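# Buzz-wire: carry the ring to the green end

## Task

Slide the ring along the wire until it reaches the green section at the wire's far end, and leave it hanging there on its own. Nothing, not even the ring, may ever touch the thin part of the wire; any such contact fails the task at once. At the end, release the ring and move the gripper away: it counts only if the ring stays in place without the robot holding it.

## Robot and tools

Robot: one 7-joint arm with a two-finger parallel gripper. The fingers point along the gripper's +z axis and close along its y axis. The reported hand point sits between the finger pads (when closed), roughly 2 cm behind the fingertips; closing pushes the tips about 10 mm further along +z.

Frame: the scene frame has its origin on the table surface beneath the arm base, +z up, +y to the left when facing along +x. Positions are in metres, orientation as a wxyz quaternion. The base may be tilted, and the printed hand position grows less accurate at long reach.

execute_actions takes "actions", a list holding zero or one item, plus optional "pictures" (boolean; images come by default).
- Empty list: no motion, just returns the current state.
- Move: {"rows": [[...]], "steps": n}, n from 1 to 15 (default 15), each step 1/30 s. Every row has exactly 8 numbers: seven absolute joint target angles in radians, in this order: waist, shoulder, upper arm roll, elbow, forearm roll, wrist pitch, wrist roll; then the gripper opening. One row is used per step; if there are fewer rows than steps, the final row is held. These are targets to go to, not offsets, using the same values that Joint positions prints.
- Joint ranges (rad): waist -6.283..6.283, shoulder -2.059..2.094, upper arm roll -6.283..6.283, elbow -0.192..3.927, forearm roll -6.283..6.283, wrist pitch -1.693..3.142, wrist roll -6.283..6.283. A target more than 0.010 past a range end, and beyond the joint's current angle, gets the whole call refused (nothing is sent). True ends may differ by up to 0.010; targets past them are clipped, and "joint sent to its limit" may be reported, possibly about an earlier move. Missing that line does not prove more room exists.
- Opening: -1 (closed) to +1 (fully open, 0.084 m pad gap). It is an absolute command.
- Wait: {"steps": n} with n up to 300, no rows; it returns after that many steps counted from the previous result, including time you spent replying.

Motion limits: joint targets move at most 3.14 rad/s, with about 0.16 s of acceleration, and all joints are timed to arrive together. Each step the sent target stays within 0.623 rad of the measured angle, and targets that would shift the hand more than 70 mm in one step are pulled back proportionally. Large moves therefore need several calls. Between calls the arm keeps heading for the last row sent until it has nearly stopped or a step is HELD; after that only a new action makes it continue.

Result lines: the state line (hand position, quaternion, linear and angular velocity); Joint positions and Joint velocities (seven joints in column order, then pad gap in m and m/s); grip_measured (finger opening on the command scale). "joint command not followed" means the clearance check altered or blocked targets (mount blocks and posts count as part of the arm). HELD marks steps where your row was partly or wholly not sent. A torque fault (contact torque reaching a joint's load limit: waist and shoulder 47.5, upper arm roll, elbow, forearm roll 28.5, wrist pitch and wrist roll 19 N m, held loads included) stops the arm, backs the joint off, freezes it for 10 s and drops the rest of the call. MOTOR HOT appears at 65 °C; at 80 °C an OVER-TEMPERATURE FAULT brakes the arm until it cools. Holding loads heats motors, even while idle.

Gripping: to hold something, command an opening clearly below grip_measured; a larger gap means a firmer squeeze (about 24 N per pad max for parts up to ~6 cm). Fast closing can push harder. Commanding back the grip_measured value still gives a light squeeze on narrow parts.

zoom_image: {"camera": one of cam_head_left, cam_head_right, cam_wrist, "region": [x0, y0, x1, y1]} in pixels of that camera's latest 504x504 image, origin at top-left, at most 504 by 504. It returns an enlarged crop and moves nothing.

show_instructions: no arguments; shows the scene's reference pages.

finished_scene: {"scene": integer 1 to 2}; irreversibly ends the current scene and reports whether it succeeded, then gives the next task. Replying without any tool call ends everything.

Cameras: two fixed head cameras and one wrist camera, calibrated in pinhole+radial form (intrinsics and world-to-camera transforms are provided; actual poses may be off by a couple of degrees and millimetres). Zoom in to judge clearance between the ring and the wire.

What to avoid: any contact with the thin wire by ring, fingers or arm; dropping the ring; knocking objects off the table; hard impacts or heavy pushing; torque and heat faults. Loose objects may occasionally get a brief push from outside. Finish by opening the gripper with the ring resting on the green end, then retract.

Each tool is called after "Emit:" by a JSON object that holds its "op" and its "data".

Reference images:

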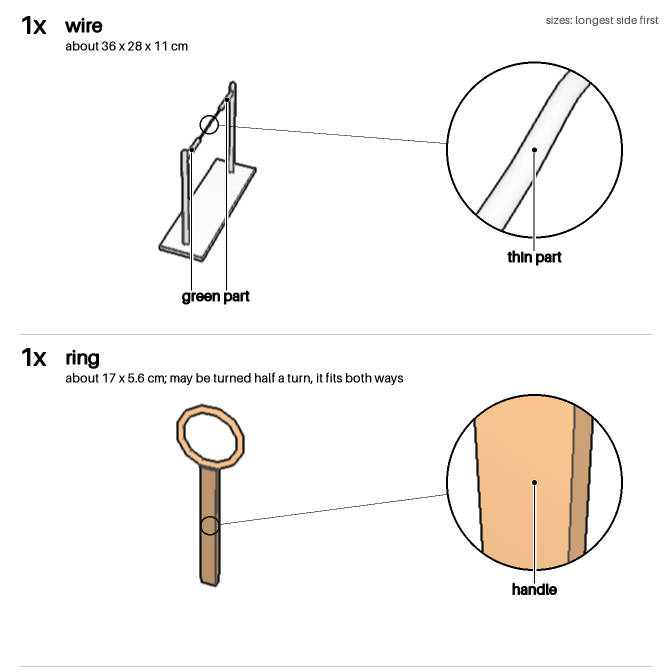

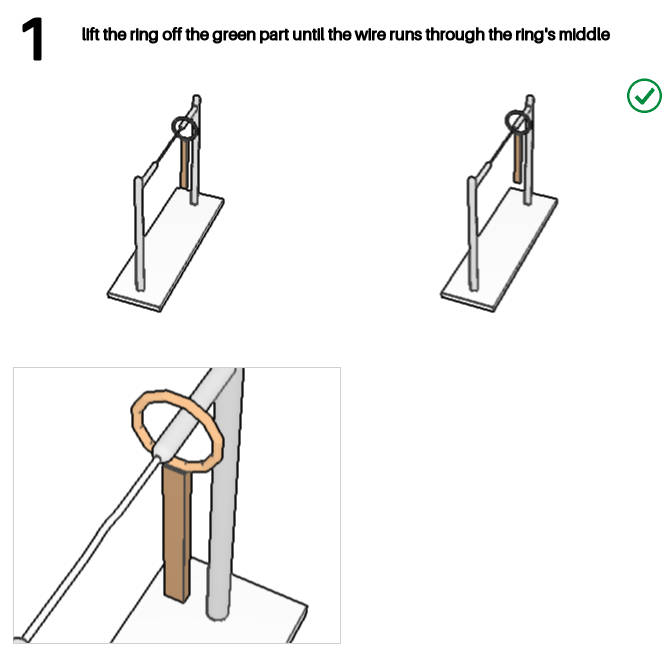

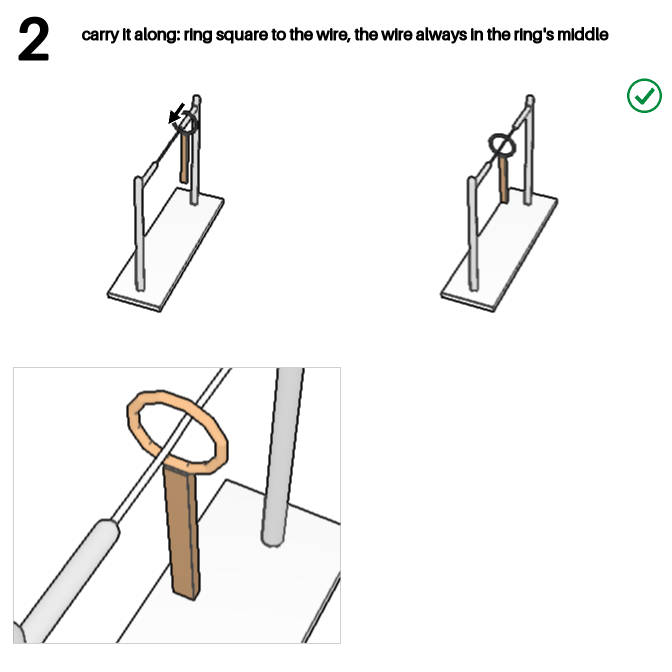

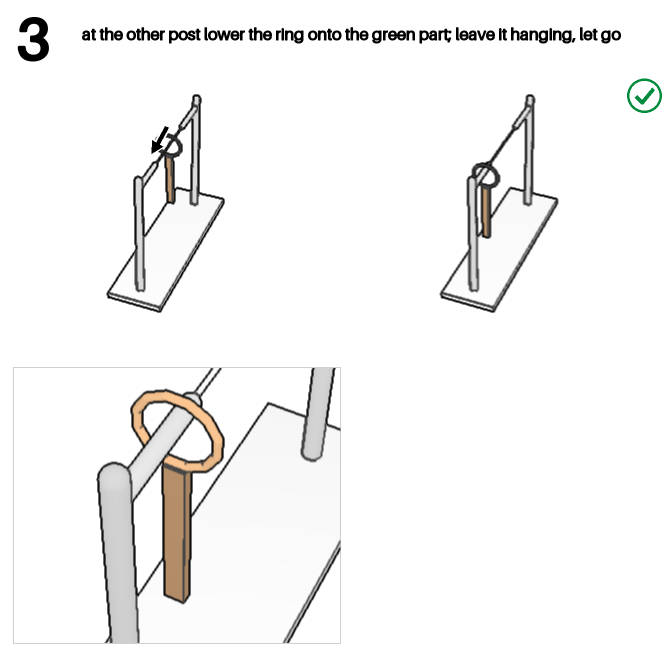

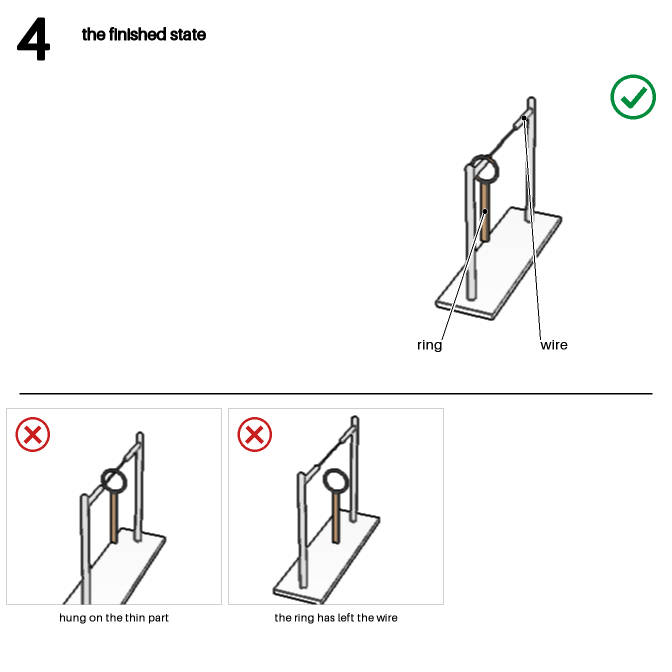

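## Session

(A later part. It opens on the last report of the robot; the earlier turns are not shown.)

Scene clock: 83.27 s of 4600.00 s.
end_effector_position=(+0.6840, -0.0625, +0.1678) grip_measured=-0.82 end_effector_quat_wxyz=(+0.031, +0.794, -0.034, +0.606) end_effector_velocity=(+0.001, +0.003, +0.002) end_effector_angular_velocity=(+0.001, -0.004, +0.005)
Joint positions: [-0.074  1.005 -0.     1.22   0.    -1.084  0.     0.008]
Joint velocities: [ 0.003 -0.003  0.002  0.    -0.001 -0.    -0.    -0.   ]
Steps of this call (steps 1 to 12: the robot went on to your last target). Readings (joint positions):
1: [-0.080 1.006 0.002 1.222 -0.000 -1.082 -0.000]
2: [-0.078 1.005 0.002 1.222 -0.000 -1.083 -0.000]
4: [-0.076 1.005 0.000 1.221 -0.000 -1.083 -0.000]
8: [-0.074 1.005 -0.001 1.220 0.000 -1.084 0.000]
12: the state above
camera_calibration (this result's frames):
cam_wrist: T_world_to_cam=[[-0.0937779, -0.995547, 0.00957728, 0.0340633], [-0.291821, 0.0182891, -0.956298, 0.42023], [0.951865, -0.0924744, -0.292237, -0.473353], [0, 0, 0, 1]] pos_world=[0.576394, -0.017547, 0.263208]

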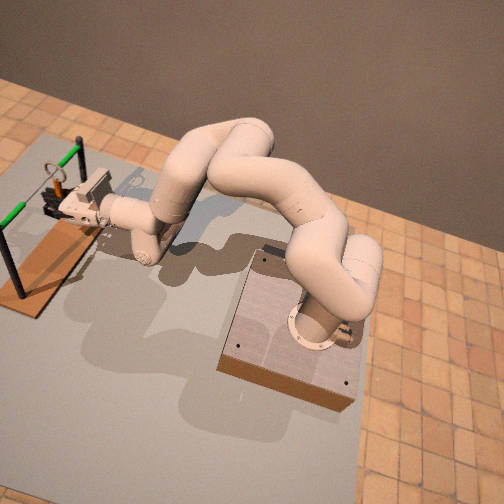

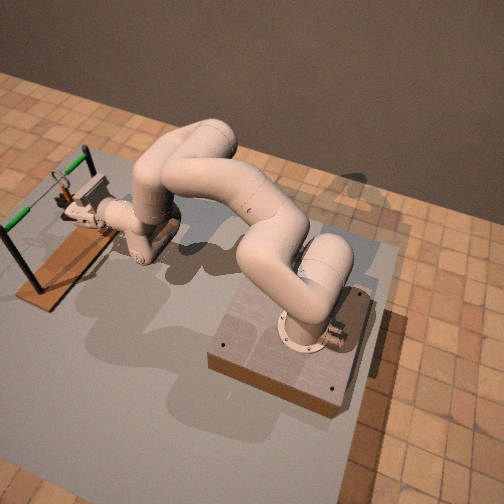

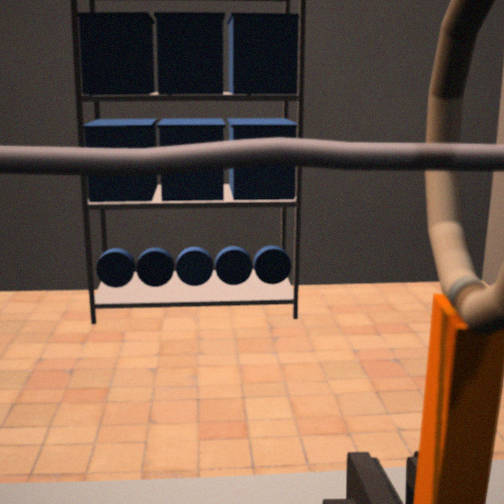

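Emit:
{"op": "execute_actions", "data": {"actions": [{"rows": [[-0.063,1.0045,0,1.221,0,-1.083,0,-1],[-0.053,1.0045,0,1.221,0,-1.083,0,-1],[-0.043,1.0045,0,1.221,0,-1.083,0,-1],[-0.033,1.0045,0,1.221,0,-1.083,0,-1],[-0.023,1.0045,0,1.221,0,-1.083,0,-1],[-0.013,1.0045,0,1.221,0,-1.083,0,-1],[-0.003,1.0045,0,1.221,0,-1.083,0,-1],[0.007,1.0045,0,1.221,0,-1.083,0,-1],[0.017,1.0045,0,1.221,0,-1.083,0,-1]], "steps": 15}], "pictures": false}}

Emit:
{"op": "execute_actions", "data": {"actions": [{"steps": 8}]}}

Emit:
{"op": "zoom_image", "data": {"camera": "cam_head_right", "region": [0, 170, 80, 230]}}

Emit:
{"op": "zoom_image", "data": {"camera": "cam_head_left", "region": [0, 165, 80, 225]}}

Scene clock: 88.47 s of 4600.00 s.
end_effector_position=(+0.6871, -0.0031, +0.1675) grip_measured=-0.82 end_effector_quat_wxyz=(+0.004, +0.795, -0.000, +0.606) end_effector_velocity=(+0.000, +0.035, -0.001) end_effector_angular_velocity=(-0.012, +0.001, +0.053)
Joint positions: [ 0.011  1.005  0.002  1.221 -0.    -1.083 -0.     0.008]
Joint velocities: [ 0.065  0.    -0.015 -0.     0.003 -0.     0.001  0.   ]
Steps of this call (steps 1 to 30: the robot went on to your last target; steps 31 to 90: nothing new was sent; then 1.70 s passed at rest; steps 91 to 105: all 15 steps of this action). Readings (joint positions):
91: [-0.073 1.004 -0.000 1.220 0.000 -1.084 -0.000]
92: [-0.072 1.005 -0.000 1.220 0.000 -1.084 0.000]
94: [-0.067 1.005 -0.001 1.220 0.000 -1.084 0.000]
98: [-0.038 1.004 -0.000 1.221 0.000 -1.083 0.000]
105: the state above

Scene clock: 88.73 s of 4600.00 s.
end_effector_position=(+0.6872, -0.0012, +0.1675) grip_measured=-0.82 end_effector_quat_wxyz=(+0.004, +0.795, +0.001, +0.606) end_effector_velocity=(-0.000, +0.009, -0.001) end_effector_angular_velocity=(+0.004, +0.002, +0.012)
Joint positions: [ 0.016  1.004 -0.     1.221  0.    -1.083  0.     0.008]
Joint velocities: [ 0.009  0.002  0.004 -0.001 -0.001 -0.     0.    -0.   ]
Steps of this call (steps 1 to 8: the robot went on to your last target). Readings (joint positions):
1: [0.013 1.005 0.001 1.221 -0.000 -1.083 -0.000]
2: [0.014 1.005 0.000 1.221 -0.000 -1.083 -0.000]
4: [0.015 1.005 -0.001 1.221 0.000 -1.083 0.000]
8: the state above
camera_calibration (this result's frames):
cam_wrist: T_world_to_cam=[[-0.00456829, -0.999939, 0.0100551, 0.0339801], [-0.292956, -0.00827581, -0.95609, 0.420447], [0.956115, -0.0073134, -0.2929, -0.473521], [0, 0, 0, 1]] pos_world=[0.576068, 0.0339946, 0.262949]

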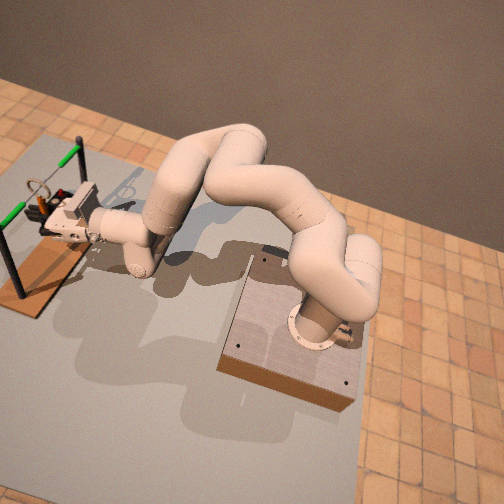

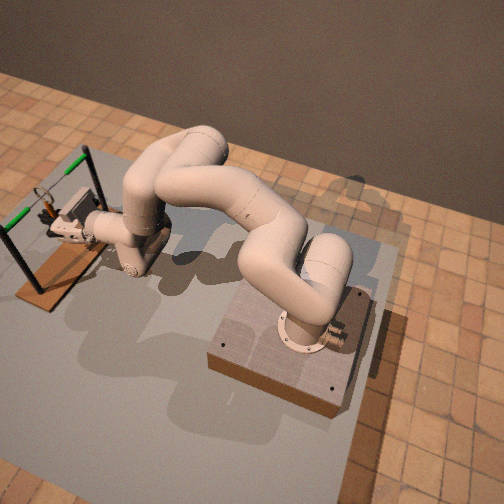

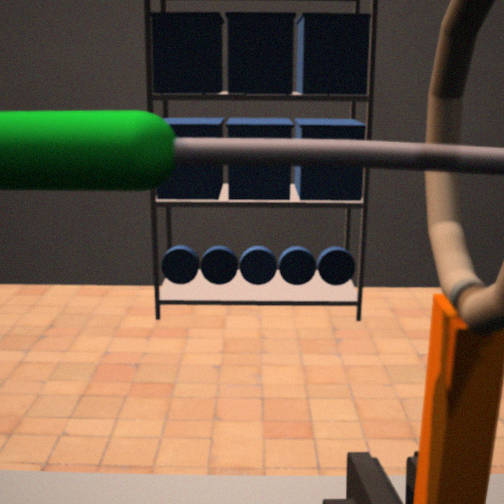

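Region (0, 170, 80, 230) of cam_head_right's 504x504 image, scaled by 6.300, with more detail than that image has; it fills the top 378 rows of this view, and the rest is white.

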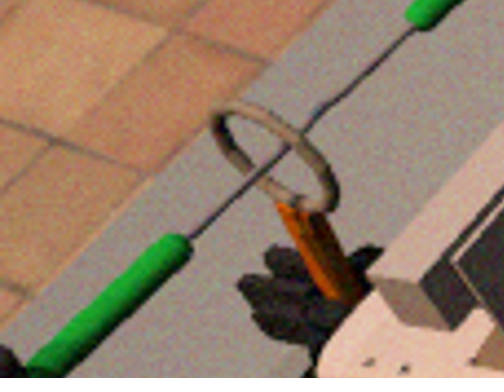

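Region (0, 165, 80, 225) of cam_head_left's 504x504 image, scaled by 6.300, with more detail than that image has; it fills the top 378 rows of this view, and the rest is white.

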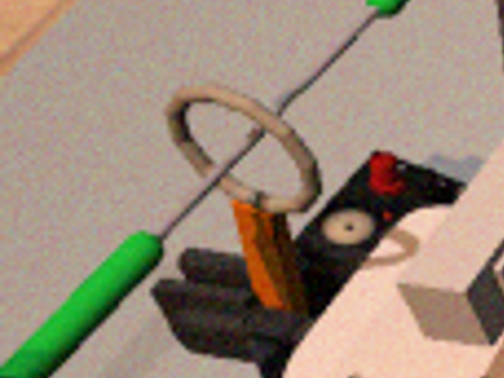

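Emit:
{"op": "execute_actions", "data": {"actions": [{"rows": [[0.027,1.006,0,1.225,0,-1.08,0,-1],[0.037,1.007,0,1.229,0,-1.078,0,-1],[0.047,1.0085,0,1.233,0,-1.075,0,-1],[0.057,1.01,0,1.237,0,-1.073,0,-1],[0.067,1.011,0,1.241,0,-1.07,0,-1],[0.077,1.0125,0,1.245,0,-1.068,0,-1],[0.087,1.014,0,1.249,0,-1.065,0,-1],[0.097,1.015,0,1.253,0,-1.062,0,-1],[0.107,1.016,0,1.256,0,-1.06,0,-1],[0.118,1.0175,0,1.259,0,-1.058,0,-1],[0.129,1.0185,0,1.262,0,-1.056,0,-1]], "steps": 15}], "pictures": false}}

Emit:
{"op": "execute_actions", "data": {"actions": [{"steps": 12}]}}

Emit:
{"op": "zoom_image", "data": {"camera": "cam_head_right", "region": [0, 185, 80, 245]}}

Scene clock: 93.17 s of 4600.00 s.
end_effector_position=(+0.6927, +0.0686, +0.1674) grip_measured=-0.82 end_effector_quat_wxyz=(-0.027, +0.794, +0.041, +0.605) end_effector_velocity=(-0.001, +0.131, -0.001) end_effector_angular_velocity=(+0.011, +0.005, +0.186)
Joint positions: [ 0.115  1.017  0.002  1.257 -0.    -1.059 -0.     0.008]
Joint velocities: [ 0.175  0.018  0.015  0.05  -0.003  0.034 -0.    -0.   ]
Steps of this call (steps 1 to 15: the robot went on to your last target; steps 16 to 90: nothing new was sent; then 0.93 s passed at rest; steps 91 to 105: all 15 steps of this action). Readings (joint positions):
91: [0.017 1.005 -0.000 1.221 0.000 -1.083 -0.000]
92: [0.018 1.005 -0.000 1.221 0.000 -1.083 0.000]
94: [0.023 1.005 -0.001 1.224 0.000 -1.081 0.000]
98: [0.052 1.009 -0.000 1.235 0.000 -1.074 0.000]
105: the state above

Scene clock: 93.57 s of 4600.00 s.
end_effector_position=(+0.6930, +0.0770, +0.1672) grip_measured=-0.82 end_effector_quat_wxyz=(-0.030, +0.794, +0.046, +0.605) end_effector_velocity=(+0.000, +0.005, +0.001) end_effector_angular_velocity=(+0.002, -0.002, +0.007)
Joint positions: [ 0.128  1.018 -0.     1.262  0.    -1.056  0.     0.008]
Joint velocities: [ 0.005 -0.     0.003  0.002 -0.001  0.001 -0.001 -0.   ]
Steps of this call (steps 1 to 12: the robot went on to your last target). Readings (joint positions):
1: [0.120 1.017 0.002 1.259 -0.000 -1.058 -0.000]
2: [0.123 1.018 0.002 1.259 -0.000 -1.058 -0.000]
4: [0.126 1.018 0.000 1.261 -0.000 -1.057 -0.000]
8: [0.127 1.018 -0.001 1.262 0.000 -1.056 0.000]
12: the state above
camera_calibration (this result's frames):
cam_wrist: T_world_to_cam=[[0.107681, -0.994133, 0.0101706, 0.0340148], [-0.291032, -0.0413022, -0.955821, 0.423663], [0.950634, 0.0999638, -0.293772, -0.482947], [0, 0, 0, 1]] pos_world=[0.578742, 0.0995906, 0.262724]

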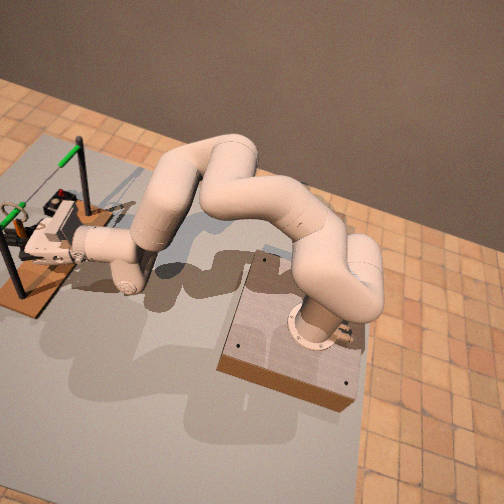

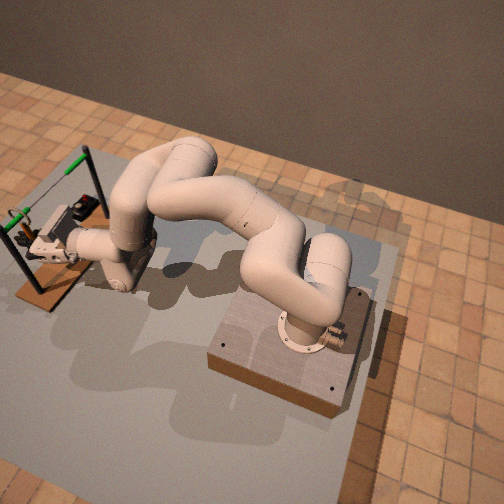

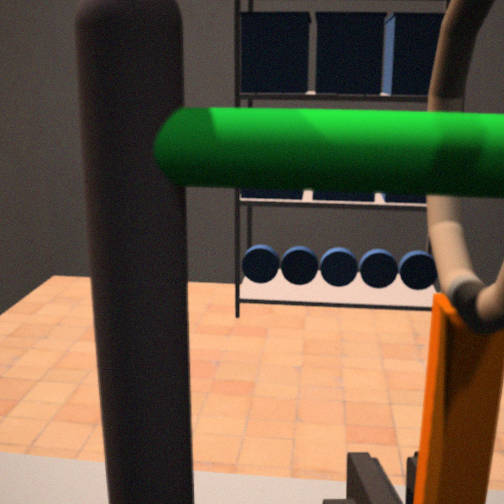

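Region (0, 185, 80, 245) of cam_head_right's 504x504 image, scaled by 6.300, with more detail than that image has; it fills the top 378 rows of this view, and the rest is white.

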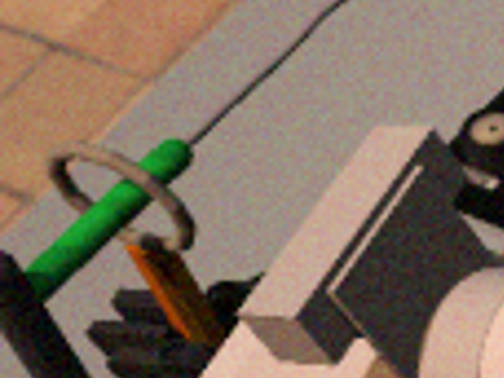

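Emit:
{"op": "execute_actions", "data": {"actions": [{"rows": [[0.129,1.0615,0,1.292,0,-1.069,0,-1]], "steps": 15}], "pictures": false}}

Emit:
{"op": "execute_actions", "data": {"actions": [{"rows": [[0.129,1.0615,0,1.292,0,-1.069,0,-0.1]], "steps": 15}], "pictures": false}}

Emit:
{"op": "execute_actions", "data": {"actions": [{"rows": [[0.129,0.98,0,0.95,0,-1.33,0,-0.1]], "steps": 15}], "pictures": false}}

Emit:
{"op": "execute_actions", "data": {"actions": [{"steps": 25}]}}

Scene clock: 97.53 s of 4600.00 s.
end_effector_position=(+0.6934, +0.0776, +0.1536) grip_measured=-0.82 end_effector_quat_wxyz=(-0.030, +0.794, +0.046, +0.605) end_effector_velocity=(+0.000, +0.001, -0.001) end_effector_angular_velocity=(-0.001, -0.001, +0.001)
Joint positions: [ 0.129  1.061 -0.     1.292  0.    -1.069  0.     0.008]
Joint velocities: [ 0.001  0.004  0.     0.003  0.    -0.002 -0.001 -0.   ]
Steps of this call (steps 1 to 30: the robot went on to your last target; steps 31 to 90: nothing new was sent; then 0.47 s passed at rest; steps 91 to 105: all 15 steps of this action). Readings (joint positions):
91: [0.129 1.019 -0.000 1.262 0.000 -1.056 0.000]
92: [0.129 1.020 -0.000 1.264 -0.000 -1.057 0.000]
94: [0.129 1.034 -0.000 1.275 0.000 -1.061 0.000]
98: [0.129 1.056 0.000 1.286 -0.000 -1.066 -0.000]
105: the state above

Scene clock: 98.03 s of 4600.00 s.
end_effector_position=(+0.6933, +0.0776, +0.1532) grip_measured=-0.11 end_effector_quat_wxyz=(-0.030, +0.794, +0.046, +0.605) end_effector_velocity=(+0.000, -0.001, +0.000) end_effector_angular_velocity=(-0.000, -0.001, -0.001)
Joint positions: [ 0.129  1.061 -0.     1.292  0.    -1.069 -0.     0.039]
Joint velocities: [-0.001 -0.     0.     0.001 -0.     0.    -0.     0.   ]
Steps of this call (steps 1 to 15: all 15 steps of this action). Readings (joint positions):
1: [0.129 1.061 -0.000 1.292 0.000 -1.069 0.000]
2: [0.129 1.061 -0.000 1.292 -0.000 -1.069 0.000]
4: [0.129 1.061 -0.000 1.292 0.000 -1.069 0.000]
8: [0.129 1.061 -0.000 1.292 0.000 -1.069 0.000]
15: the state above

Scene clock: 98.53 s of 4600.00 s.
end_effector_position=(+0.6026, +0.0674, +0.1466) grip_measured=-0.11 end_effector_quat_wxyz=(-0.030, +0.794, +0.046, +0.605) end_effector_velocity=(-0.033, -0.004, +0.013) end_effector_angular_velocity=(+0.003, -0.029, -0.000)
Joint positions: [ 0.129  0.983 -0.     0.964 -0.    -1.319  0.     0.039]
Joint velocities: [-0.    -0.04   0.    -0.123  0.    -0.112 -0.001 -0.   ]
Steps of this call (steps 1 to 15: all 15 steps of this action). Readings (joint positions):
1: [0.129 1.061 -0.000 1.292 0.000 -1.069 0.000]
2: [0.129 1.061 0.000 1.290 0.000 -1.071 0.000]
4: [0.129 1.052 0.000 1.258 0.000 -1.098 0.000]
8: [0.129 1.015 -0.000 1.093 -0.000 -1.219 -0.000]
15: the state above

Scene clock: 99.37 s of 4600.00 s.
end_effector_position=(+0.5986, +0.0670, +0.1468) grip_measured=-0.11 end_effector_quat_wxyz=(-0.030, +0.794, +0.046, +0.605) end_effector_velocity=(-0.001, -0.001, -0.001) end_effector_angular_velocity=(-0.001, +0.002, -0.001)
Joint positions: [ 0.129  0.98   0.     0.95   0.    -1.33   0.     0.039]
Joint velocities: [-0.001  0.001  0.    -0.001 -0.    -0.    -0.001 -0.   ]
Steps of this call (steps 1 to 25: the robot went on to your last target). Readings (joint positions):
1: [0.129 0.982 0.000 0.960 0.000 -1.322 0.000]
2: [0.129 0.981 0.000 0.958 0.000 -1.325 0.000]
4: [0.129 0.981 0.000 0.954 0.000 -1.327 0.000]
8: [0.129 0.980 0.000 0.952 0.000 -1.329 0.000]
25: the state above
camera_calibration (this result's frames):
cam_wrist: T_world_to_cam=[[0.108525, -0.994044, 0.00994734, 0.0339241], [-0.290501, -0.0412821, -0.955984, 0.375979], [0.9507, 0.100859, -0.293251, -0.398381], [0, 0, 0, 1]] pos_world=[0.484282, 0.0894235, 0.242266]

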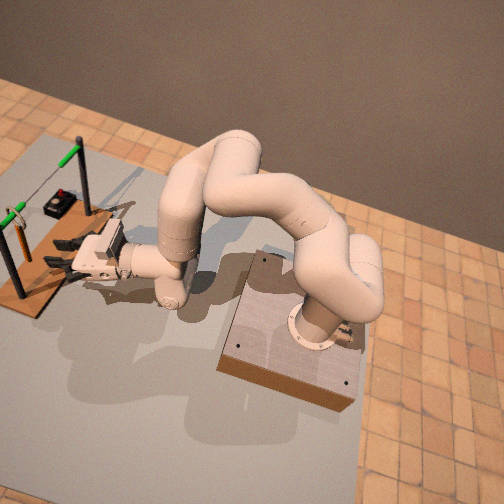

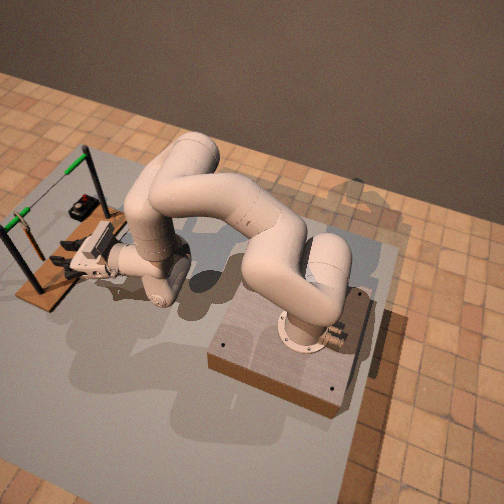

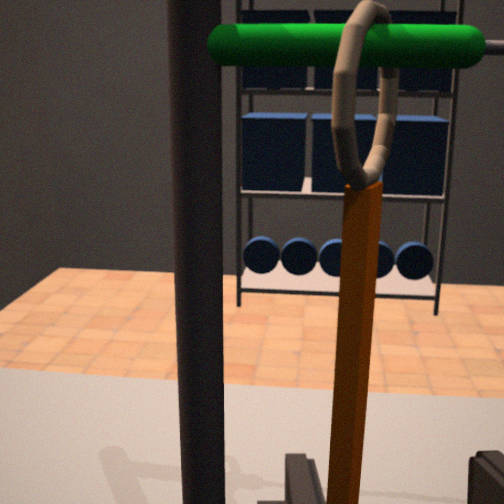

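Emit:
{"op": "finished_scene", "data": {"scene": 1}}

The scene is finished: the task was done.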